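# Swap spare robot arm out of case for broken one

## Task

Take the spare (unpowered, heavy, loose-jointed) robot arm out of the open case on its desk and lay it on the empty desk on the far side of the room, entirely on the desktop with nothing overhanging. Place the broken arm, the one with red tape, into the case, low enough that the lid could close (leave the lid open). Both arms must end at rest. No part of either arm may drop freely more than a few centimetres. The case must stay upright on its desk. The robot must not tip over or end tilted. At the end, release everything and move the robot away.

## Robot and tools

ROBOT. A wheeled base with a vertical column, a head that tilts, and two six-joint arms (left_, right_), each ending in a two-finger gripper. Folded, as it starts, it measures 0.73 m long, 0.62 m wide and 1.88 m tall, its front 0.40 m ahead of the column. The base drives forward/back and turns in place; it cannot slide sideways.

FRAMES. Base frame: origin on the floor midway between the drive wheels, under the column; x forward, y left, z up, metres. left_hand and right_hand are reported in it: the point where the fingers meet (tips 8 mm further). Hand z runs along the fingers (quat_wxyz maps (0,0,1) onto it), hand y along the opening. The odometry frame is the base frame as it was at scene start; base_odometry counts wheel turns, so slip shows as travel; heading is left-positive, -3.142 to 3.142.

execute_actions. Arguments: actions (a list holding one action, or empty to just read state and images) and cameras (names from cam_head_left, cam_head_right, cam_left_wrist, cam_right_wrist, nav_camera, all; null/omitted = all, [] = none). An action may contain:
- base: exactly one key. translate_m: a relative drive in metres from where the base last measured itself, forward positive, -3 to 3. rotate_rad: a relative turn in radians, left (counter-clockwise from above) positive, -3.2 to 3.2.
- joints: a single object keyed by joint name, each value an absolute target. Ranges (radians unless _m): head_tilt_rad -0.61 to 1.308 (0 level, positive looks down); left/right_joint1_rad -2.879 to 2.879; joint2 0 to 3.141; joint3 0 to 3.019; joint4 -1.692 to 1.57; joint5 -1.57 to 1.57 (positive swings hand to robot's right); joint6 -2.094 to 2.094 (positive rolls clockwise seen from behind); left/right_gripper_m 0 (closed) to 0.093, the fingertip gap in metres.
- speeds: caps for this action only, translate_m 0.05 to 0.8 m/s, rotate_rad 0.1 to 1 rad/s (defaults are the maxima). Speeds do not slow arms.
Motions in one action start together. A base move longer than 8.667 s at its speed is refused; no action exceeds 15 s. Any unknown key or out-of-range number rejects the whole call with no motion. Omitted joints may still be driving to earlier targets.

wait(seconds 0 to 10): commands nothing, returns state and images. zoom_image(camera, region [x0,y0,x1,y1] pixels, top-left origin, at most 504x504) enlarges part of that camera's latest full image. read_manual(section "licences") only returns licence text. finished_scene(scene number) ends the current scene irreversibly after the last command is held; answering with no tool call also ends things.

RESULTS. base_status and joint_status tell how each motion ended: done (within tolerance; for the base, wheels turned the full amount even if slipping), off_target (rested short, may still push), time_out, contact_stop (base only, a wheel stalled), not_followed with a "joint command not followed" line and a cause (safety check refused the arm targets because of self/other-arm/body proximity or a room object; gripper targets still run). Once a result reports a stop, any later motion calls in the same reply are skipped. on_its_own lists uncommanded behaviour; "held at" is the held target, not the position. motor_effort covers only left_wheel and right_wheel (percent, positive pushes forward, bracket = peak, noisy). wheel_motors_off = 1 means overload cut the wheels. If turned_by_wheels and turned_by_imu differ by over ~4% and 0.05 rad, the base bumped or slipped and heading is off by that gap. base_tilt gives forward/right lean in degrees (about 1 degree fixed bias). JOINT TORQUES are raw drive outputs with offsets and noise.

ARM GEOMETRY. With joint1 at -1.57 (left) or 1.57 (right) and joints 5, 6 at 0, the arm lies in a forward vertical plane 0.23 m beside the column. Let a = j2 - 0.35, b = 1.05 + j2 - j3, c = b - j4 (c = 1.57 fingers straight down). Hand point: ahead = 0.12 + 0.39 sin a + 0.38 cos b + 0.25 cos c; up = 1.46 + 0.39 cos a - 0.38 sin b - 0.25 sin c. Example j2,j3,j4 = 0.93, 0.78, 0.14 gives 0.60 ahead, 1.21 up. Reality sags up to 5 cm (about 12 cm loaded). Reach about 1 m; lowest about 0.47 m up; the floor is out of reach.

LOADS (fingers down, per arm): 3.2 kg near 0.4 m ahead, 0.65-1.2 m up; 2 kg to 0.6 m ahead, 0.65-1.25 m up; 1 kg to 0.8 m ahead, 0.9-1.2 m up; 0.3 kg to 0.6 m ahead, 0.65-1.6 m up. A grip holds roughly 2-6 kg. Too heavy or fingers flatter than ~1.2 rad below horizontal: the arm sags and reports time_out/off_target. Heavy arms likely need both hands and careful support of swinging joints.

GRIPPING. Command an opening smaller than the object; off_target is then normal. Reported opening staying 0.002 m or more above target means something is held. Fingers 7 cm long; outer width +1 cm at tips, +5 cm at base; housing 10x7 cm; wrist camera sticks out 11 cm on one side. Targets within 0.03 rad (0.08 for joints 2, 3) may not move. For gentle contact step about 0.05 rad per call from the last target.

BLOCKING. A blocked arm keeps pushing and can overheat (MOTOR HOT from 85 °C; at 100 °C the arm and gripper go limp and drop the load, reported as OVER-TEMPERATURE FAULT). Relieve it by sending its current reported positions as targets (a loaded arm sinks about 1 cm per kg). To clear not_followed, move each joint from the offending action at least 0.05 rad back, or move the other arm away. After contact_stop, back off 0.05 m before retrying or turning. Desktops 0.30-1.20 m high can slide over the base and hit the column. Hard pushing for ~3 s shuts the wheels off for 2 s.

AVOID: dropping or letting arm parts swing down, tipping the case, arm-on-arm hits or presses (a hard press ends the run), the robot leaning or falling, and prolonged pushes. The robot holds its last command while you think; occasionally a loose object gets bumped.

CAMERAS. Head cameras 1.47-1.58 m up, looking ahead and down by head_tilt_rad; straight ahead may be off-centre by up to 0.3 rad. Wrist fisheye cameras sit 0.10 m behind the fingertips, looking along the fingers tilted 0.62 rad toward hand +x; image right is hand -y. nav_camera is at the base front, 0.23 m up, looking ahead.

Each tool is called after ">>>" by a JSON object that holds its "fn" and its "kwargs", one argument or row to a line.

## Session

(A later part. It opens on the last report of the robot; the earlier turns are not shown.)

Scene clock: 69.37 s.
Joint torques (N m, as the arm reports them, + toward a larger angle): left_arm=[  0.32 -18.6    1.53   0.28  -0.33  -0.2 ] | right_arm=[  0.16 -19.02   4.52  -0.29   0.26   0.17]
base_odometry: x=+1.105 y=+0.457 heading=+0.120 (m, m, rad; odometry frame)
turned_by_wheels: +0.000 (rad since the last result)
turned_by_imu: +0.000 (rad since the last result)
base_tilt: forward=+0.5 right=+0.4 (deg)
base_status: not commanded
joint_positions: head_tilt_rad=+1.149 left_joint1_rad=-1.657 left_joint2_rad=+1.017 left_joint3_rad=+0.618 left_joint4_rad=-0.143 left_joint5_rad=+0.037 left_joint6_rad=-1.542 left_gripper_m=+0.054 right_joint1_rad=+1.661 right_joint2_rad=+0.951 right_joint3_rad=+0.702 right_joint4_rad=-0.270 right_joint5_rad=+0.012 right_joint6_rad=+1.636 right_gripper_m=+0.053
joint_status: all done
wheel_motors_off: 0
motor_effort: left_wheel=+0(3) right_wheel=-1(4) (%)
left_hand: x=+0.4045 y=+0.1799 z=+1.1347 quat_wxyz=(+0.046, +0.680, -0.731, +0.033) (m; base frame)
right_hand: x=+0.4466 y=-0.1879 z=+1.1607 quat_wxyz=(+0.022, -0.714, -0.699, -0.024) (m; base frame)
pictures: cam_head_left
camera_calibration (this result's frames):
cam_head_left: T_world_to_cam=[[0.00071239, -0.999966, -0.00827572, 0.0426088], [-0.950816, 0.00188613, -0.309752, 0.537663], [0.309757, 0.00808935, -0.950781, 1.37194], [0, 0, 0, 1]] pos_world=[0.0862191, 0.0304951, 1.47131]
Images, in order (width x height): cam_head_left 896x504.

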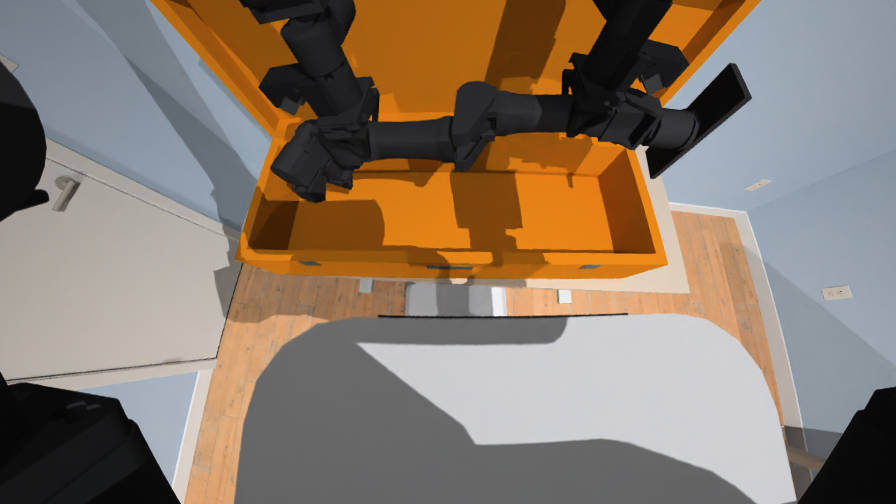

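One more step up for margin, then back away.

>>> {"fn": "execute_actions", "kwargs": {
  "actions": [
    {"joints":{"left_joint1_rad":-1.66,"right_joint1_rad":1.67,"left_joint2_rad":0.78,"left_joint3_rad":0.63,"left_joint4_rad":-0.27,"right_joint2_rad":0.73,"right_joint3_rad":0.73,"right_joint4_rad":-0.42}}
  ],
  "cameras": []
}}

>>> {"fn": "execute_actions", "kwargs": {
  "actions": [
    {"base":{"translate_m":-1.2},"speeds":{"translate_m":0.25}}
  ],
  "cameras": ["cam_head_left"]
}}

>>> {"fn": "execute_actions", "kwargs": {
  "actions": [
    {"base":{"rotate_rad":-3.14},"speeds":{"rotate_rad":0.5},"joints":{"head_tilt_rad":0.858}}
  ],
  "cameras": ["cam_head_left","nav_camera"]
}}

Scene clock: 75.23 s.
Joint torques (N m, as the arm reports them, + toward a larger angle): left_arm=[  0.26 -18.52   3.64   0.13  -0.39  -0.17] | right_arm=[  0.94 -18.92   6.69  -0.4    0.28   0.17]
base_odometry: x=+1.105 y=+0.457 heading=+0.120 (m, m, rad; odometry frame)
turned_by_wheels: +0.000 (rad since the last result)
turned_by_imu: -0.001 (rad since the last result)
base_tilt: forward=+0.6 right=+0.3 (deg)
base_status: not commanded
joint_positions: head_tilt_rad=+1.149 left_joint1_rad=-1.665 left_joint2_rad=+0.881 left_joint3_rad=+0.601 left_joint4_rad=-0.270 left_joint5_rad=+0.039 left_joint6_rad=-1.546 left_gripper_m=+0.054 right_joint1_rad=+1.668 right_joint2_rad=+0.828 right_joint3_rad=+0.699 right_joint4_rad=-0.401 right_joint5_rad=+0.013 right_joint6_rad=+1.640 right_gripper_m=+0.053
joint_status: all done
wheel_motors_off: 0
motor_effort: left_wheel=+1(2) right_wheel=-3(3) (%)
left_hand: x=+0.4047 y=+0.1792 z=+1.1732 quat_wxyz=(+0.051, +0.680, -0.731, +0.034) (m; base frame)
right_hand: x=+0.4469 y=-0.1883 z=+1.2002 quat_wxyz=(+0.028, -0.714, -0.699, -0.022) (m; base frame)
pictures: none
No camera images: the call's "cameras" was empty. Leave "cameras" out to get every camera's image.

Scene clock: 80.90 s.
Joint torques (N m, as the arm reports them, + toward a larger angle): left_arm=[  0.68 -17.87   4.23   0.13  -0.43  -0.12] | right_arm=[  0.74 -18.59   7.51  -0.08   0.26   0.15]
base_odometry: x=-0.086 y=+0.313 heading=+0.122 (m, m, rad; odometry frame)
turned_by_wheels: +0.002 (rad since the last result)
turned_by_imu: +0.003 (rad since the last result)
base_tilt: forward=+0.6 right=+0.4 (deg)
base_status: done
joint_positions: head_tilt_rad=+1.149 left_joint1_rad=-1.666 left_joint2_rad=+0.881 left_joint3_rad=+0.589 left_joint4_rad=-0.270 left_joint5_rad=+0.040 left_joint6_rad=-1.548 left_gripper_m=+0.054 right_joint1_rad=+1.668 right_joint2_rad=+0.828 right_joint3_rad=+0.689 right_joint4_rad=-0.404 right_joint5_rad=+0.013 right_joint6_rad=+1.641 right_gripper_m=+0.053
joint_status: not commanded
wheel_motors_off: 0
motor_effort: left_wheel=+1(49) right_wheel=-1(40) (%)
left_hand: x=+0.3969 y=+0.1789 z=+1.1723 quat_wxyz=(+0.057, +0.680, -0.730, +0.030) (m; base frame)
right_hand: x=+0.4399 y=-0.1884 z=+1.1988 quat_wxyz=(+0.032, -0.714, -0.699, -0.017) (m; base frame)
pictures: cam_head_left
camera_calibration (this result's frames):
cam_head_left: T_world_to_cam=[[0.000709895, -0.999966, -0.00827593, 0.0426092], [-0.950909, 0.00188613, -0.309465, 0.537226], [0.30947, 0.00808935, -0.950875, 1.3721], [0, 0, 0, 1]] pos_world=[0.0861984, 0.0304951, 1.4713]
Images, in order (width x height): cam_head_left 896x504.

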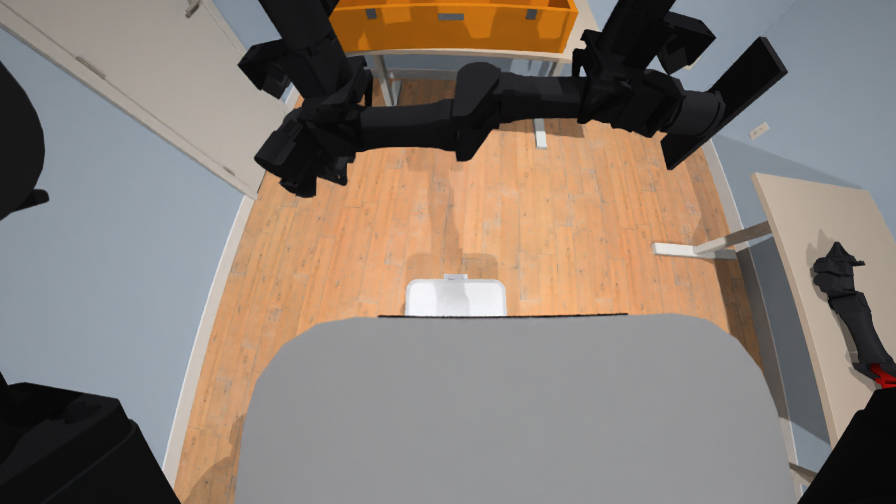

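Scene clock: 88.60 s.
Joint torques (N m, as the arm reports them, + toward a larger angle): left_arm=[  0.38 -17.93   4.3    0.14  -0.31  -0.13] | right_arm=[  0.52 -19.41   7.57  -0.46   0.17   0.12]
base_odometry: x=-0.086 y=+0.313 heading=-3.014 (m, m, rad; odometry frame)
turned_by_wheels: -3.137 (rad since the last result)
turned_by_imu: -3.149 (rad since the last result)
base_tilt: forward=+0.5 right=+0.4 (deg)
base_status: done
joint_positions: head_tilt_rad=+0.873 left_joint1_rad=-1.666 left_joint2_rad=+0.881 left_joint3_rad=+0.589 left_joint4_rad=-0.270 left_joint5_rad=+0.037 left_joint6_rad=-1.549 left_gripper_m=+0.054 right_joint1_rad=+1.671 right_joint2_rad=+0.828 right_joint3_rad=+0.689 right_joint4_rad=-0.404 right_joint5_rad=+0.016 right_joint6_rad=+1.641 right_gripper_m=+0.053
joint_status: all done
wheel_motors_off: 0
motor_effort: left_wheel=+9(54) right_wheel=-10(50) (%)
left_hand: x=+0.3969 y=+0.1794 z=+1.1722 quat_wxyz=(+0.056, +0.680, -0.730, +0.029) (m; base frame)
right_hand: x=+0.4402 y=-0.1876 z=+1.1989 quat_wxyz=(+0.032, -0.713, -0.700, -0.017) (m; base frame)
pictures: cam_head_left, nav_camera
camera_calibration (this result's frames):
cam_head_left: T_world_to_cam=[[0.00293844, -0.999966, -0.00776921, 0.0417174], [-0.830577, 0.00188613, -0.5569, 0.912259], [0.556896, 0.00808935, -0.830543, 1.17442], [0, 0, 0, 1]] pos_world=[0.103551, 0.0304951, 1.48377]
Images, in order (width x height): cam_head_left 896x504, nav_camera 896x504.

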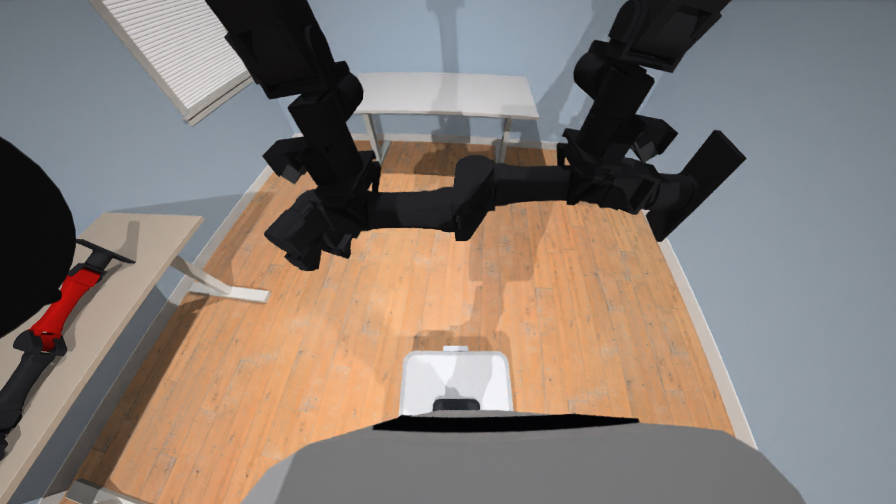

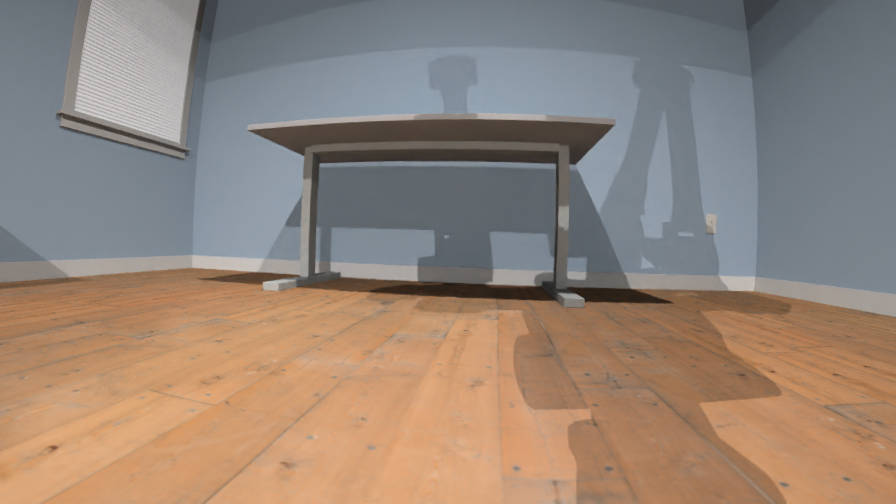

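>>> {"fn": "execute_actions", "kwargs": {
  "actions": [
    {"base":{"translate_m":1.5},"speeds":{"translate_m":0.3},"joints":{"head_tilt_rad":1.15,"left_joint2_rad":0.92,"left_joint4_rad":-0.14,"right_joint2_rad":0.86,"right_joint3_rad":0.72,"right_joint4_rad":-0.29}}
  ],
  "cameras": []
}}

>>> {"fn": "execute_actions", "kwargs": {
  "actions": [
    {"joints":{"left_joint1_rad":-1.65,"right_joint1_rad":1.66,"left_joint2_rad":1.07,"left_joint3_rad":0.67,"left_joint4_rad":-0.02,"right_joint2_rad":1.0,"right_joint3_rad":0.74,"right_joint4_rad":-0.17}}
  ],
  "cameras": []
}}

>>> {"fn": "execute_actions", "kwargs": {
  "actions": [
    {"joints":{"left_joint2_rad":1.22,"left_joint3_rad":0.72,"left_joint4_rad":0.08,"right_joint2_rad":1.14,"right_joint3_rad":0.77,"right_joint4_rad":-0.06}}
  ],
  "cameras": []
}}

>>> {"fn": "execute_actions", "kwargs": {
  "actions": [
    {"joints":{"left_joint1_rad":-1.635,"right_joint1_rad":1.645,"left_joint2_rad":1.36,"left_joint3_rad":0.78,"left_joint4_rad":0.16,"right_joint2_rad":1.28,"right_joint3_rad":0.82,"right_joint4_rad":0.03}}
  ],
  "cameras": []
}}

>>> {"fn": "execute_actions", "kwargs": {
  "actions": [
    {"joints":{"left_joint2_rad":1.5,"left_joint3_rad":0.85,"left_joint4_rad":0.21,"right_joint2_rad":1.41,"right_joint3_rad":0.88,"right_joint4_rad":0.09}}
  ],
  "cameras": ["cam_head_left","cam_left_wrist"]
}}

>>> {"fn": "zoom_image", "kwargs": {
  "camera": "cam_head_left",
  "region": [220,100,700,320]
}}

Scene clock: 102.47 s.
Joint torques (N m, as the arm reports them, + toward a larger angle): left_arm=[ -0.37 -19.38   1.56   0.4   -0.03  -0.15] | right_arm=[  1.29 -20.2    3.98  -0.68  -0.13   0.17]
base_odometry: x=-1.574 y=+0.123 heading=-3.015 (m, m, rad; odometry frame)
turned_by_wheels: +0.000 (rad since the last result)
turned_by_imu: -0.004 (rad since the last result)
base_tilt: forward=+0.5 right=+0.4 (deg)
base_status: done
joint_positions: head_tilt_rad=+1.149 left_joint1_rad=-1.655 left_joint2_rad=+1.026 left_joint3_rad=+0.617 left_joint4_rad=-0.148 left_joint5_rad=+0.030 left_joint6_rad=-1.545 left_gripper_m=+0.054 right_joint1_rad=+1.671 right_joint2_rad=+0.965 right_joint3_rad=+0.704 right_joint4_rad=-0.266 right_joint5_rad=+0.023 right_joint6_rad=+1.638 right_gripper_m=+0.053
joint_status: all done
wheel_motors_off: 0
motor_effort: left_wheel=+0(58) right_wheel=-1(47) (%)
left_hand: x=+0.4003 y=+0.1821 z=+1.1322 quat_wxyz=(+0.048, +0.682, -0.730, +0.025) (m; base frame)
right_hand: x=+0.4447 y=-0.1849 z=+1.1565 quat_wxyz=(+0.024, -0.713, -0.701, -0.021) (m; base frame)
pictures: none
No camera images: the call's "cameras" was empty. Leave "cameras" out to get every camera's image.

Scene clock: 103.47 s.
Joint torques (N m, as the arm reports them, + toward a larger angle): left_arm=[ -0.43 -19.55   0.51   0.7   -0.13  -0.21] | right_arm=[  1.05 -20.16   2.42  -0.46  -0.02   0.2 ]
base_odometry: x=-1.574 y=+0.123 heading=-3.015 (m, m, rad; odometry frame)
turned_by_wheels: +0.000 (rad since the last result)
turned_by_imu: +0.000 (rad since the last result)
base_tilt: forward=+0.5 right=+0.3 (deg)
base_status: not commanded
joint_positions: head_tilt_rad=+1.149 left_joint1_rad=-1.647 left_joint2_rad=+1.177 left_joint3_rad=+0.661 left_joint4_rad=-0.036 left_joint5_rad=+0.032 left_joint6_rad=-1.539 left_gripper_m=+0.054 right_joint1_rad=+1.662 right_joint2_rad=+1.099 right_joint3_rad=+0.732 right_joint4_rad=-0.152 right_joint5_rad=+0.021 right_joint6_rad=+1.637 right_gripper_m=+0.053
joint_status: all done
wheel_motors_off: 0
motor_effort: left_wheel=+0(1) right_wheel=+0(1) (%)
left_hand: x=+0.4030 y=+0.1822 z=+1.0896 quat_wxyz=(+0.044, +0.681, -0.731, +0.025) (m; base frame)
right_hand: x=+0.4466 y=-0.1851 z=+1.1151 quat_wxyz=(+0.020, -0.714, -0.700, -0.022) (m; base frame)
pictures: none
No camera images: the call's "cameras" was empty. Leave "cameras" out to get every camera's image.

Scene clock: 104.60 s.
Joint torques (N m, as the arm reports them, + toward a larger angle): left_arm=[ -0.95 -20.32  -0.57   0.75  -0.12  -0.27] | right_arm=[  0.61 -20.68   0.3   -0.3   -0.1    0.19]
base_odometry: x=-1.574 y=+0.123 heading=-3.015 (m, m, rad; odometry frame)
turned_by_wheels: +0.000 (rad since the last result)
turned_by_imu: +0.000 (rad since the last result)
base_tilt: forward=+0.5 right=+0.4 (deg)
base_status: not commanded
joint_positions: head_tilt_rad=+1.149 left_joint1_rad=-1.641 left_joint2_rad=+1.324 left_joint3_rad=+0.719 left_joint4_rad=+0.066 left_joint5_rad=+0.032 left_joint6_rad=-1.533 left_gripper_m=+0.054 right_joint1_rad=+1.656 right_joint2_rad=+1.236 right_joint3_rad=+0.773 right_joint4_rad=-0.042 right_joint5_rad=+0.022 right_joint6_rad=+1.635 right_gripper_m=+0.053
joint_status: all done
wheel_motors_off: 0
motor_effort: left_wheel=-1(2) right_wheel=+0(2) (%)
left_hand: x=+0.4068 y=+0.1826 z=+1.0462 quat_wxyz=(+0.038, +0.680, -0.732, +0.027) (m; base frame)
right_hand: x=+0.4499 y=-0.1850 z=+1.0728 quat_wxyz=(+0.012, -0.715, -0.699, -0.025) (m; base frame)
pictures: none
No camera images: the call's "cameras" was empty. Leave "cameras" out to get every camera's image.

Scene clock: 105.73 s.
Joint torques (N m, as the arm reports them, + toward a larger angle): left_arm=[ -0.44 -20.61  -1.61   0.65  -0.25  -0.3 ] | right_arm=[  0.85 -20.61  -1.07  -0.05   0.12   0.22]
base_odometry: x=-1.574 y=+0.123 heading=-3.015 (m, m, rad; odometry frame)
turned_by_wheels: +0.000 (rad since the last result)
turned_by_imu: +0.000 (rad since the last result)
base_tilt: forward=+0.5 right=+0.4 (deg)
base_status: not commanded
joint_positions: head_tilt_rad=+1.149 left_joint1_rad=-1.634 left_joint2_rad=+1.462 left_joint3_rad=+0.786 left_joint4_rad=+0.147 left_joint5_rad=+0.035 left_joint6_rad=-1.529 left_gripper_m=+0.054 right_joint1_rad=+1.648 right_joint2_rad=+1.372 right_joint3_rad=+0.831 right_joint4_rad=+0.047 right_joint5_rad=+0.016 right_joint6_rad=+1.632 right_gripper_m=+0.053
joint_status: all done
wheel_motors_off: 0
motor_effort: left_wheel=+1(2) right_wheel=+1(1) (%)
left_hand: x=+0.4095 y=+0.1830 z=+1.0033 quat_wxyz=(+0.033, +0.680, -0.732, +0.031) (m; base frame)
right_hand: x=+0.4530 y=-0.1853 z=+1.0293 quat_wxyz=(+0.008, -0.715, -0.698, -0.028) (m; base frame)
pictures: none
No camera images: the call's "cameras" was empty. Leave "cameras" out to get every camera's image.

Scene clock: 106.87 s.
Joint torques (N m, as the arm reports them, + toward a larger angle): left_arm=[ -0.97 -20.62  -2.68   0.59  -0.38  -0.33] | right_arm=[  1.15 -20.97  -2.38  -0.05  -0.01   0.21]
base_odometry: x=-1.574 y=+0.123 heading=-3.015 (m, m, rad; odometry frame)
turned_by_wheels: +0.000 (rad since the last result)
turned_by_imu: +0.000 (rad since the last result)
base_tilt: forward=+0.5 right=+0.4 (deg)
base_status: not commanded
joint_positions: head_tilt_rad=+1.149 left_joint1_rad=-1.630 left_joint2_rad=+1.599 left_joint3_rad=+0.865 left_joint4_rad=+0.199 left_joint5_rad=+0.038 left_joint6_rad=-1.527 left_gripper_m=+0.054 right_joint1_rad=+1.644 right_joint2_rad=+1.501 right_joint3_rad=+0.898 right_joint4_rad=+0.104 right_joint5_rad=+0.020 right_joint6_rad=+1.630 right_gripper_m=+0.053
joint_status: all done
wheel_motors_off: 0
motor_effort: left_wheel=+0(2) right_wheel=+2(2) (%)
left_hand: x=+0.4059 y=+0.1826 z=+0.9584 quat_wxyz=(+0.035, +0.680, -0.732, +0.028) (m; base frame)
right_hand: x=+0.4509 y=-0.1856 z=+0.9861 quat_wxyz=(+0.007, -0.715, -0.698, -0.024) (m; base frame)
pictures: cam_head_left, cam_left_wrist
camera_calibration (this result's frames):
cam_head_left: T_world_to_cam=[[0.000713284, -0.999966, -0.00827564, 0.0426086], [-0.950782, 0.00188613, -0.309855, 0.537819], [0.30986, 0.00808935, -0.950748, 1.37189], [0, 0, 0, 1]] pos_world=[0.0862266, 0.0304951, 1.47132]
cam_left_wrist: T_world_to_cam=[[0.998297, -0.0580735, 0.00553758, -0.404626], [-0.0467501, -0.739625, 0.671394, -0.486025], [-0.0348945, -0.670509, -0.74108, 0.974573], [0, 0, 0, 1]] pos_world=[0.415222, 0.270486, 1.05079]
Images, in order (width x height): cam_head_left 896x504, cam_left_wrist 504x504.

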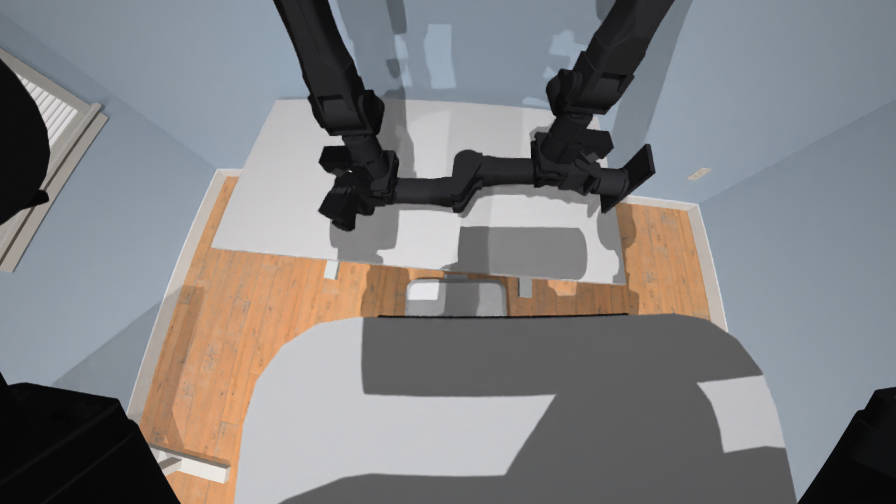

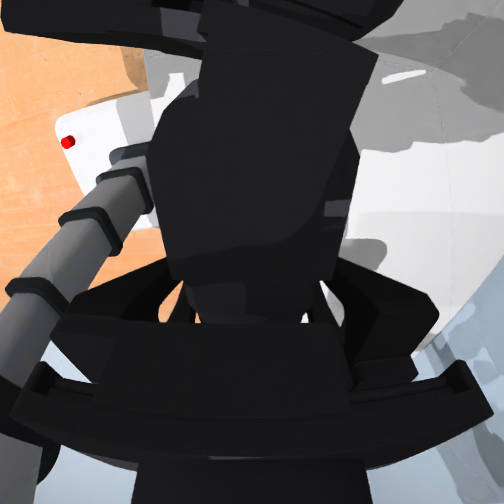

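Region (220, 100, 700, 320) of cam_head_left's 896x504 image, scaled by 1.050, with more detail than that image has; it fills the top 231 rows of this view, and the rest is white.

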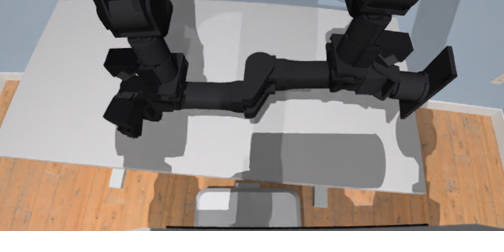

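>>> {"fn": "execute_actions", "kwargs": {
  "actions": [
    {"base":{"rotate_rad":0.12},"speeds":{"rotate_rad":0.2},"joints":{"left_joint2_rad":1.58,"left_joint3_rad":0.9,"left_joint4_rad":0.23,"right_joint2_rad":1.49,"right_joint3_rad":0.92,"right_joint4_rad":0.11}}
  ],
  "cameras": []
}}

>>> {"fn": "execute_actions", "kwargs": {
  "actions": [
    {"base":{"translate_m":0.13},"speeds":{"translate_m":0.1}}
  ],
  "cameras": []
}}

>>> {"fn": "execute_actions", "kwargs": {
  "actions": [
    {"joints":{"left_joint1_rad":-1.625,"right_joint1_rad":1.635,"left_joint2_rad":1.65,"left_joint3_rad":0.95,"left_joint4_rad":0.25,"right_joint2_rad":1.56,"right_joint3_rad":0.97,"right_joint4_rad":0.13}}
  ],
  "cameras": ["cam_head_left"]
}}

>>> {"fn": "zoom_image", "kwargs": {
  "camera": "cam_head_left",
  "region": [270,130,470,310]
}}

Scene clock: 115.57 s.
Joint torques (N m, as the arm reports them, + toward a larger angle): left_arm=[ -0.77 -20.4   -3.52   0.61  -0.36  -0.36] | right_arm=[  1.04 -20.56  -3.66  -0.18   0.02   0.16]
base_odometry: x=-1.574 y=+0.123 heading=-2.897 (m, m, rad; odometry frame)
turned_by_wheels: +0.118 (rad since the last result)
turned_by_imu: +0.118 (rad since the last result)
base_tilt: forward=+0.5 right=+0.3 (deg)
base_status: done
joint_positions: head_tilt_rad=+1.149 left_joint1_rad=-1.628 left_joint2_rad=+1.675 left_joint3_rad=+0.926 left_joint4_rad=+0.214 left_joint5_rad=+0.037 left_joint6_rad=-1.523 left_gripper_m=+0.054 right_joint1_rad=+1.641 right_joint2_rad=+1.574 right_joint3_rad=+0.947 right_joint4_rad=+0.128 right_joint5_rad=+0.020 right_joint6_rad=+1.631 right_gripper_m=+0.053
joint_status: all done
wheel_motors_off: 0
motor_effort: left_wheel=-1(45) right_wheel=+3(30) (%)
left_hand: x=+0.4083 y=+0.1825 z=+0.9317 quat_wxyz=(+0.034, +0.679, -0.733, +0.027) (m; base frame)
right_hand: x=+0.4527 y=-0.1856 z=+0.9611 quat_wxyz=(+0.006, -0.716, -0.697, -0.024) (m; base frame)
pictures: none
No camera images: the call's "cameras" was empty. Leave "cameras" out to get every camera's image.

Scene clock: 117.50 s.
Joint torques (N m, as the arm reports them, + toward a larger angle): left_arm=[ -0.86 -21.19  -3.85   0.67  -0.33  -0.41] | right_arm=[  1.05 -20.12  -4.17  -0.22  -0.06   0.22]
base_odometry: x=-1.700 y=+0.091 heading=-2.896 (m, m, rad; odometry frame)
turned_by_wheels: +0.001 (rad since the last result)
turned_by_imu: +0.000 (rad since the last result)
base_tilt: forward=+0.5 right=+0.4 (deg)
base_status: done
joint_positions: head_tilt_rad=+1.149 left_joint1_rad=-1.629 left_joint2_rad=+1.678 left_joint3_rad=+0.929 left_joint4_rad=+0.216 left_joint5_rad=+0.037 left_joint6_rad=-1.523 left_gripper_m=+0.054 right_joint1_rad=+1.641 right_joint2_rad=+1.576 right_joint3_rad=+0.951 right_joint4_rad=+0.127 right_joint5_rad=+0.021 right_joint6_rad=+1.632 right_gripper_m=+0.053
joint_status: not commanded
wheel_motors_off: 0
motor_effort: left_wheel=+0(49) right_wheel=+1(40) (%)
left_hand: x=+0.4093 y=+0.1823 z=+0.9305 quat_wxyz=(+0.034, +0.679, -0.733, +0.028) (m; base frame)
right_hand: x=+0.4534 y=-0.1856 z=+0.9601 quat_wxyz=(+0.006, -0.716, -0.697, -0.023) (m; base frame)
pictures: none
No camera images: the call's "cameras" was empty. Leave "cameras" out to get every camera's image.

Scene clock: 118.30 s.
Joint torques (N m, as the arm reports them, + toward a larger angle): left_arm=[ -0.08 -19.54  -3.42   1.14   0.07  -0.36] | right_arm=[  1.14 -20.25  -4.04  -0.32   0.23   0.23]
base_odometry: x=-1.700 y=+0.091 heading=-2.896 (m, m, rad; odometry frame)
turned_by_wheels: +0.000 (rad since the last result)
turned_by_imu: +0.000 (rad since the last result)
base_tilt: forward=+0.5 right=+0.4 (deg)
base_status: not commanded
joint_positions: head_tilt_rad=+1.149 left_joint1_rad=-1.626 left_joint2_rad=+1.730 left_joint3_rad=+0.972 left_joint4_rad=+0.227 left_joint5_rad=+0.028 left_joint6_rad=-1.522 left_gripper_m=+0.054 right_joint1_rad=+1.640 right_joint2_rad=+1.645 right_joint3_rad=+1.001 right_joint4_rad=+0.148 right_joint5_rad=+0.014 right_joint6_rad=+1.633 right_gripper_m=+0.053
joint_status: all done
wheel_motors_off: 0
motor_effort: left_wheel=+3(2) right_wheel=-1(3) (%)
left_hand: x=+0.4109 y=+0.1847 z=+0.9114 quat_wxyz=(+0.029, +0.679, -0.733, +0.025) (m; base frame)
right_hand: x=+0.4545 y=-0.1839 z=+0.9356 quat_wxyz=(+0.008, -0.717, -0.697, -0.026) (m; base frame)
pictures: cam_head_left
camera_calibration (this result's frames):
cam_head_left: T_world_to_cam=[[0.000710389, -0.999966, -0.00827589, 0.0426091], [-0.95089, 0.00188613, -0.309522, 0.537312], [0.309527, 0.00808935, -0.950856, 1.37207], [0, 0, 0, 1]] pos_world=[0.0862025, 0.0304951, 1.4713]
Images, in order (width x height): cam_head_left 896x504.

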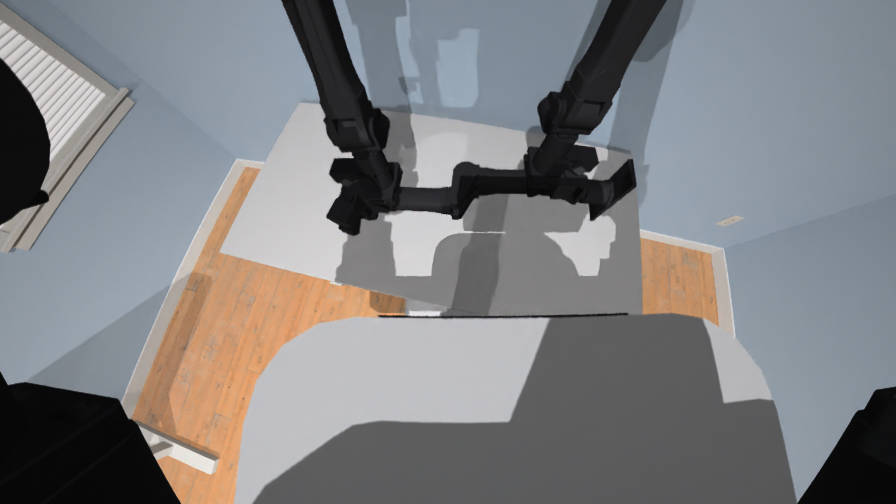

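Region (270, 130, 470, 310) of cam_head_left's 896x504 image, scaled by 2.520, with more detail than that image has; it fills the top 454 rows of this view, and the rest is white.

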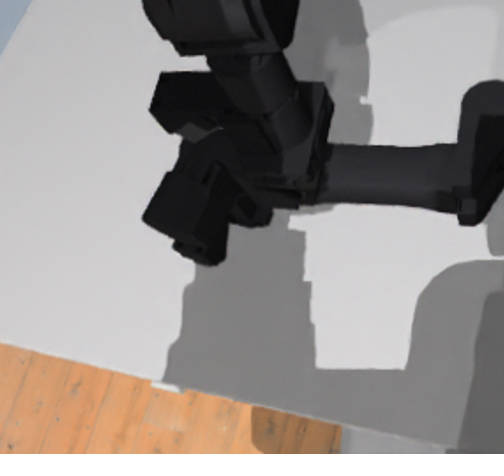

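Tip has touched (joint 5 torque changed). Drag to the right while lowering.

>>> {"fn": "execute_actions", "kwargs": {
  "actions": [
    {"base":{"rotate_rad":-0.1},"speeds":{"rotate_rad":0.1},"joints":{"left_joint2_rad":1.68,"left_joint3_rad":0.96,"right_joint2_rad":1.58,"right_joint3_rad":0.98}}
  ],
  "cameras": []
}}

>>> {"fn": "execute_actions", "kwargs": {
  "actions": [
    {"base":{"rotate_rad":-0.08},"speeds":{"rotate_rad":0.1},"joints":{"left_joint2_rad":1.74,"left_joint3_rad":1.0,"left_joint4_rad":0.27,"right_joint2_rad":1.64,"right_joint3_rad":1.02,"right_joint4_rad":0.15}}
  ],
  "cameras": ["cam_head_left"]
}}

>>> {"fn": "zoom_image", "kwargs": {
  "camera": "cam_head_left",
  "region": [270,130,470,310]
}}

Scene clock: 123.83 s.
Joint torques (N m, as the arm reports them, + toward a larger angle): left_arm=[ -0.52 -17.7   -2.59   0.99   0.11  -0.28] | right_arm=[  0.54 -21.68  -4.04  -0.24   0.21   0.25]
base_odometry: x=-1.701 y=+0.091 heading=-2.994 (m, m, rad; odometry frame)
turned_by_wheels: -0.098 (rad since the last result)
turned_by_imu: -0.099 (rad since the last result)
base_tilt: forward=+0.5 right=+0.4 (deg)
base_status: done
joint_positions: head_tilt_rad=+1.149 left_joint1_rad=-1.626 left_joint2_rad=+1.743 left_joint3_rad=+0.968 left_joint4_rad=+0.227 left_joint5_rad=+0.027 left_joint6_rad=-1.532 left_gripper_m=+0.054 right_joint1_rad=+1.639 right_joint2_rad=+1.662 right_joint3_rad=+1.009 right_joint4_rad=+0.146 right_joint5_rad=+0.014 right_joint6_rad=+1.626 right_gripper_m=+0.053
joint_status: all done
wheel_motors_off: 0
motor_effort: left_wheel=+3(30) right_wheel=+1(45) (%)
left_hand: x=+0.4010 y=+0.1846 z=+0.9082 quat_wxyz=(+0.035, +0.682, -0.730, +0.018) (m; base frame)
right_hand: x=+0.4499 y=-0.1840 z=+0.9296 quat_wxyz=(+0.011, -0.714, -0.699, -0.022) (m; base frame)
pictures: none
No camera images: the call's "cameras" was empty. Leave "cameras" out to get every camera's image.

Scene clock: 125.17 s.
Joint torques (N m, as the arm reports them, + toward a larger angle): left_arm=[  0.33 -16.44  -2.2    1.17  -0.15  -0.35] | right_arm=[  2.09 -20.38  -5.4   -0.48  -0.07   0.27]
base_odometry: x=-1.701 y=+0.091 heading=-3.072 (m, m, rad; odometry frame)
turned_by_wheels: -0.078 (rad since the last result)
turned_by_imu: -0.078 (rad since the last result)
base_tilt: forward=+0.5 right=+0.4 (deg)
base_status: done
joint_positions: head_tilt_rad=+1.149 left_joint1_rad=-1.634 left_joint2_rad=+1.785 left_joint3_rad=+1.003 left_joint4_rad=+0.242 left_joint5_rad=+0.033 left_joint6_rad=-1.524 left_gripper_m=+0.054 right_joint1_rad=+1.628 right_joint2_rad=+1.729 right_joint3_rad=+1.060 right_joint4_rad=+0.170 right_joint5_rad=+0.022 right_joint6_rad=+1.628 right_gripper_m=+0.053
joint_status: all done
wheel_motors_off: 0
motor_effort: left_wheel=+3(35) right_wheel=-1(56) (%)
left_hand: x=+0.4026 y=+0.1775 z=+0.8931 quat_wxyz=(+0.036, +0.678, -0.734, +0.026) (m; base frame)
right_hand: x=+0.4517 y=-0.1910 z=+0.9051 quat_wxyz=(+0.002, -0.717, -0.697, -0.018) (m; base frame)
pictures: cam_head_left
camera_calibration (this result's frames):
cam_head_left: T_world_to_cam=[[0.000710392, -0.999966, -0.00827589, 0.0426091], [-0.95089, 0.00188613, -0.309522, 0.537313], [0.309527, 0.00808935, -0.950856, 1.37207], [0, 0, 0, 1]] pos_world=[0.0862026, 0.0304951, 1.4713]
Images, in order (width x height): cam_head_left 896x504.

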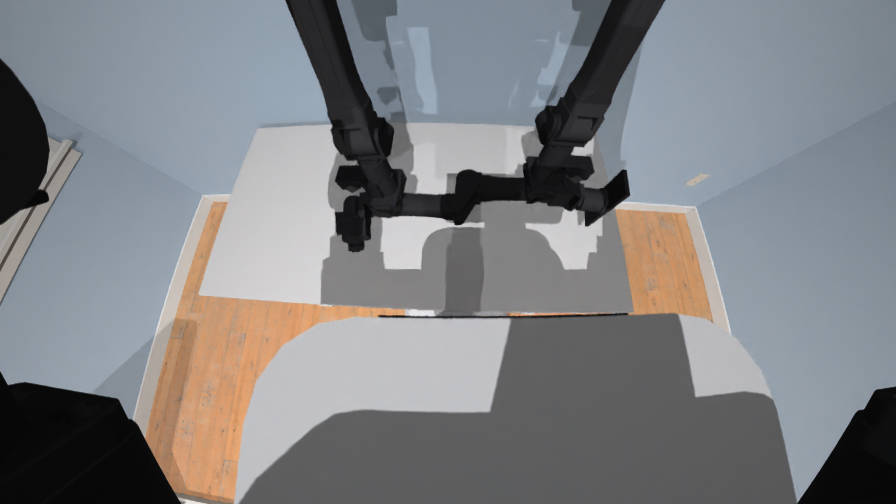

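Region (270, 130, 470, 310) of cam_head_left's 896x504 image, scaled by 2.520, with more detail than that image has; it fills the top 454 rows of this view, and the rest is white.

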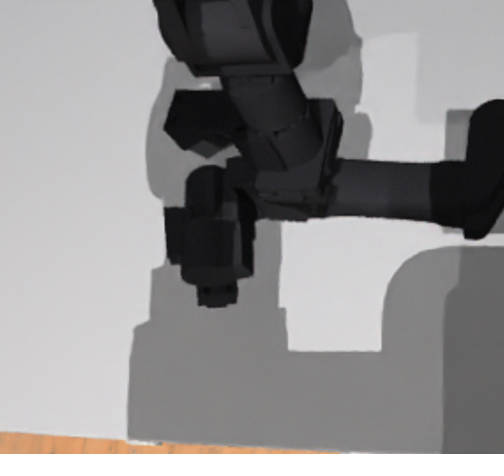

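>>> {"fn": "execute_actions", "kwargs": {
  "actions": [
    {"joints":{"left_joint1_rad":-1.66,"right_joint1_rad":1.6,"left_joint2_rad":1.78,"left_joint3_rad":1.04,"right_joint2_rad":1.67,"right_joint3_rad":1.04}}
  ],
  "cameras": []
}}

>>> {"fn": "execute_actions", "kwargs": {
  "actions": [
    {"joints":{"left_joint1_rad":-1.68,"right_joint1_rad":1.575,"left_joint2_rad":1.83,"left_joint3_rad":1.09,"right_joint2_rad":1.73,"right_joint3_rad":1.09,"right_joint4_rad":0.16}}
  ],
  "cameras": ["cam_head_left"]
}}

Scene clock: 129.53 s.
Joint torques (N m, as the arm reports them, + toward a larger angle): left_arm=[ -0.74 -17.34  -3.31   1.1   -0.1   -0.31] | right_arm=[  0.71 -20.36  -4.69  -0.58   0.17   0.33]
base_odometry: x=-1.701 y=+0.091 heading=-3.072 (m, m, rad; odometry frame)
turned_by_wheels: +0.000 (rad since the last result)
turned_by_imu: +0.000 (rad since the last result)
base_tilt: forward=+0.5 right=+0.4 (deg)
base_status: not commanded
joint_positions: head_tilt_rad=+1.149 left_joint1_rad=-1.666 left_joint2_rad=+1.836 left_joint3_rad=+1.059 left_joint4_rad=+0.246 left_joint5_rad=+0.032 left_joint6_rad=-1.526 left_gripper_m=+0.054 right_joint1_rad=+1.592 right_joint2_rad=+1.748 right_joint3_rad=+1.075 right_joint4_rad=+0.174 right_joint5_rad=+0.017 right_joint6_rad=+1.624 right_gripper_m=+0.053
joint_status: all done
wheel_motors_off: 0
motor_effort: left_wheel=+6(9) right_wheel=-4(2) (%)
left_hand: x=+0.4083 y=+0.1549 z=+0.8750 quat_wxyz=(+0.042, +0.672, -0.738, +0.039) (m; base frame)
right_hand: x=+0.4524 y=-0.2141 z=+0.8974 quat_wxyz=(-0.008, -0.722, -0.692, -0.009) (m; base frame)
pictures: none
No camera images: the call's "cameras" was empty. Leave "cameras" out to get every camera's image.

Scene clock: 130.27 s.
Joint torques (N m, as the arm reports them, + toward a larger angle): left_arm=[ -1.54 -18.38  -3.88   0.7    0.14  -0.34] | right_arm=[ -0.46 -20.82  -5.26  -0.65   0.22   0.29]
base_odometry: x=-1.701 y=+0.091 heading=-3.072 (m, m, rad; odometry frame)
turned_by_wheels: +0.000 (rad since the last result)
turned_by_imu: +0.000 (rad since the last result)
base_tilt: forward=+0.5 right=+0.4 (deg)
base_status: not commanded
joint_positions: head_tilt_rad=+1.149 left_joint1_rad=-1.673 left_joint2_rad=+1.899 left_joint3_rad=+1.116 left_joint4_rad=+0.252 left_joint5_rad=+0.027 left_joint6_rad=-1.527 left_gripper_m=+0.054 right_joint1_rad=+1.583 right_joint2_rad=+1.812 right_joint3_rad=+1.127 right_joint4_rad=+0.186 right_joint5_rad=+0.014 right_joint6_rad=+1.622 right_gripper_m=+0.053
joint_status: all done
wheel_motors_off: 0
motor_effort: left_wheel=+7(8) right_wheel=-3(4) (%)
left_hand: x=+0.4069 y=+0.1494 z=+0.8518 quat_wxyz=(+0.043, +0.671, -0.739, +0.039) (m; base frame)
right_hand: x=+0.4509 y=-0.2194 z=+0.8736 quat_wxyz=(-0.010, -0.723, -0.691, -0.007) (m; base frame)
pictures: cam_head_left
camera_calibration (this result's frames):
cam_head_left: T_world_to_cam=[[0.000710392, -0.999966, -0.00827589, 0.0426091], [-0.95089, 0.00188613, -0.309522, 0.537313], [0.309527, 0.00808935, -0.950856, 1.37207], [0, 0, 0, 1]] pos_world=[0.0862026, 0.0304951, 1.4713]
Images, in order (width x height): cam_head_left 896x504.

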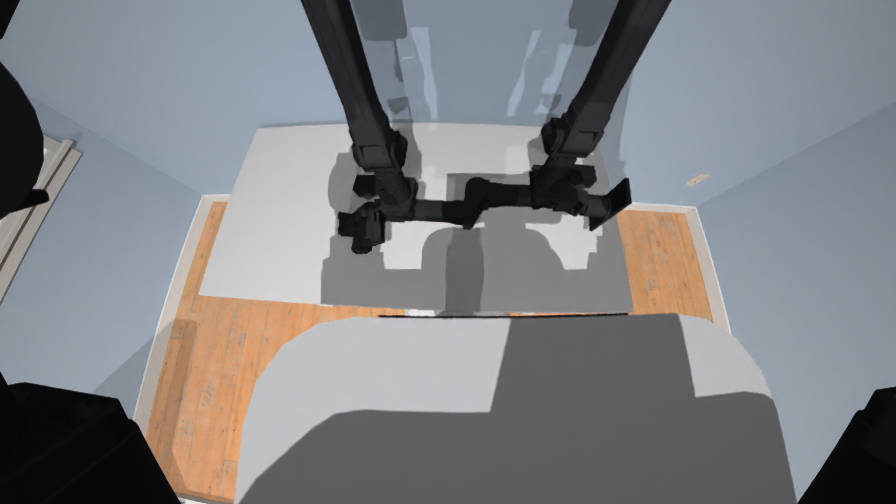

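>>> {"fn": "execute_actions", "kwargs": {
  "actions": [
    {"joints":{"left_joint1_rad":-1.67,"left_joint2_rad":1.89,"left_joint3_rad":1.15,"right_joint2_rad":1.79,"right_joint3_rad":1.145}}
  ],
  "cameras": []
}}

>>> {"fn": "execute_actions", "kwargs": {
  "actions": [
    {"base":{"rotate_rad":0.06},"speeds":{"rotate_rad":0.1},"joints":{"left_joint2_rad":1.95,"left_joint3_rad":1.21,"right_joint2_rad":1.85,"right_joint3_rad":1.2}}
  ],
  "cameras": []
}}

>>> {"fn": "execute_actions", "kwargs": {
  "actions": [
    {"joints":{"left_joint2_rad":2.01,"left_joint3_rad":1.27,"left_joint4_rad":0.25,"right_joint2_rad":1.91,"right_joint3_rad":1.26}}
  ],
  "cameras": []
}}

>>> {"fn": "execute_actions", "kwargs": {
  "actions": [
    {"joints":{"left_joint2_rad":2.07,"left_joint3_rad":1.32,"right_joint2_rad":1.97,"right_joint3_rad":1.31}}
  ],
  "cameras": ["cam_head_left"]
}}

Scene clock: 135.03 s.
Joint torques (N m, as the arm reports them, + toward a larger angle): left_arm=[ -1.2  -18.01  -3.85   0.71   0.03  -0.32] | right_arm=[ -0.6  -20.7   -5.48  -0.42   0.2    0.31]
base_odometry: x=-1.701 y=+0.091 heading=-3.072 (m, m, rad; odometry frame)
turned_by_wheels: +0.000 (rad since the last result)
turned_by_imu: -0.001 (rad since the last result)
base_tilt: forward=+0.5 right=+0.4 (deg)
base_status: not commanded
joint_positions: head_tilt_rad=+1.149 left_joint1_rad=-1.670 left_joint2_rad=+1.960 left_joint3_rad=+1.176 left_joint4_rad=+0.254 left_joint5_rad=+0.029 left_joint6_rad=-1.526 left_gripper_m=+0.054 right_joint1_rad=+1.582 right_joint2_rad=+1.873 right_joint3_rad=+1.184 right_joint4_rad=+0.188 right_joint5_rad=+0.015 right_joint6_rad=+1.620 right_gripper_m=+0.053
joint_status: all done
wheel_motors_off: 0
motor_effort: left_wheel=+7(8) right_wheel=-4(4) (%)
left_hand: x=+0.4066 y=+0.1492 z=+0.8283 quat_wxyz=(+0.042, +0.672, -0.738, +0.039) (m; base frame)
right_hand: x=+0.4510 y=-0.2199 z=+0.8507 quat_wxyz=(-0.010, -0.722, -0.691, -0.006) (m; base frame)
pictures: none
No camera images: the call's "cameras" was empty. Leave "cameras" out to get every camera's image.

Scene clock: 136.13 s.
Joint torques (N m, as the arm reports them, + toward a larger angle): left_arm=[ -1.39 -16.29  -2.74   0.83   0.2   -0.43] | right_arm=[ -0.17 -21.39  -5.66  -0.65   0.34   0.22]
base_odometry: x=-1.701 y=+0.091 heading=-3.014 (m, m, rad; odometry frame)
turned_by_wheels: +0.058 (rad since the last result)
turned_by_imu: +0.059 (rad since the last result)
base_tilt: forward=+0.5 right=+0.3 (deg)
base_status: done
joint_positions: head_tilt_rad=+1.149 left_joint1_rad=-1.672 left_joint2_rad=+1.994 left_joint3_rad=+1.221 left_joint4_rad=+0.254 left_joint5_rad=+0.026 left_joint6_rad=-1.516 left_gripper_m=+0.054 right_joint1_rad=+1.577 right_joint2_rad=+1.927 right_joint3_rad=+1.244 right_joint4_rad=+0.190 right_joint5_rad=+0.011 right_joint6_rad=+1.627 right_gripper_m=+0.053
joint_status: all done
wheel_motors_off: 0
motor_effort: left_wheel=-2(16) right_wheel=+0(40) (%)
left_hand: x=+0.4123 y=+0.1469 z=+0.8142 quat_wxyz=(+0.037, +0.668, -0.742, +0.043) (m; base frame)
right_hand: x=+0.4551 y=-0.2228 z=+0.8294 quat_wxyz=(-0.012, -0.726, -0.688, -0.009) (m; base frame)
pictures: none
No camera images: the call's "cameras" was empty. Leave "cameras" out to get every camera's image.

Scene clock: 136.90 s.
Joint torques (N m, as the arm reports them, + toward a larger angle): left_arm=[ -1.32 -16.39  -3.09   0.32   0.23  -0.46] | right_arm=[  0.43 -21.02  -5.61  -0.53   0.26   0.25]
base_odometry: x=-1.701 y=+0.091 heading=-3.014 (m, m, rad; odometry frame)
turned_by_wheels: +0.000 (rad since the last result)
turned_by_imu: +0.000 (rad since the last result)
base_tilt: forward=+0.6 right=+0.4 (deg)
base_status: not commanded
joint_positions: head_tilt_rad=+1.149 left_joint1_rad=-1.674 left_joint2_rad=+2.057 left_joint3_rad=+1.288 left_joint4_rad=+0.247 left_joint5_rad=+0.025 left_joint6_rad=-1.512 left_gripper_m=+0.054 right_joint1_rad=+1.573 right_joint2_rad=+1.991 right_joint3_rad=+1.303 right_joint4_rad=+0.191 right_joint5_rad=+0.014 right_joint6_rad=+1.629 right_gripper_m=+0.053
joint_status: all done
wheel_motors_off: 0
motor_effort: left_wheel=-6(7) right_wheel=+2(3) (%)
left_hand: x=+0.4101 y=+0.1430 z=+0.7902 quat_wxyz=(+0.039, +0.666, -0.744, +0.042) (m; base frame)
right_hand: x=+0.4513 y=-0.2262 z=+0.8050 quat_wxyz=(-0.013, -0.727, -0.686, -0.005) (m; base frame)
pictures: none
No camera images: the call's "cameras" was empty. Leave "cameras" out to get every camera's image.

Scene clock: 137.57 s.
Joint torques (N m, as the arm reports them, + toward a larger angle): left_arm=[ -1.48 -16.23  -3.66   0.33  -0.28  -0.35] | right_arm=[  0.96 -17.73  -3.82  -0.57  -0.06   0.31]
base_odometry: x=-1.701 y=+0.091 heading=-3.014 (m, m, rad; odometry frame)
turned_by_wheels: +0.000 (rad since the last result)
turned_by_imu: +0.000 (rad since the last result)
base_tilt: forward=+0.5 right=+0.4 (deg)
base_status: not commanded
joint_positions: head_tilt_rad=+1.149 left_joint1_rad=-1.671 left_joint2_rad=+2.113 left_joint3_rad=+1.345 left_joint4_rad=+0.246 left_joint5_rad=+0.036 left_joint6_rad=-1.524 left_gripper_m=+0.054 right_joint1_rad=+1.573 right_joint2_rad=+2.017 right_joint3_rad=+1.334 right_joint4_rad=+0.187 right_joint5_rad=+0.021 right_joint6_rad=+1.623 right_gripper_m=+0.053
joint_status: all done
wheel_motors_off: 0
motor_effort: left_wheel=-6(9) right_wheel=+2(3) (%)
left_hand: x=+0.4066 y=+0.1422 z=+0.7686 quat_wxyz=(+0.042, +0.671, -0.739, +0.045) (m; base frame)
right_hand: x=+0.4523 y=-0.2276 z=+0.7948 quat_wxyz=(-0.016, -0.725, -0.688, -0.003) (m; base frame)
pictures: cam_head_left
camera_calibration (this result's frames):
cam_head_left: T_world_to_cam=[[0.000710392, -0.999966, -0.00827589, 0.0426091], [-0.95089, 0.00188613, -0.309522, 0.537313], [0.309527, 0.00808935, -0.950856, 1.37207], [0, 0, 0, 1]] pos_world=[0.0862026, 0.0304951, 1.4713]
Images, in order (width x height): cam_head_left 896x504.

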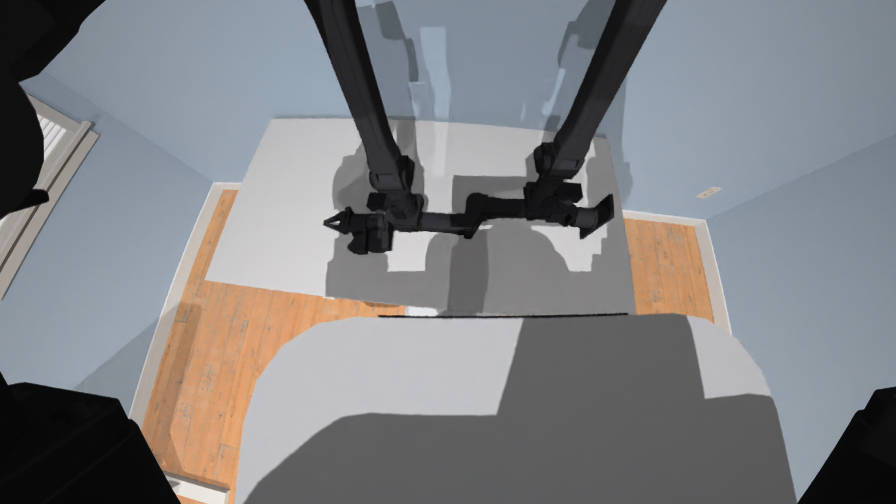

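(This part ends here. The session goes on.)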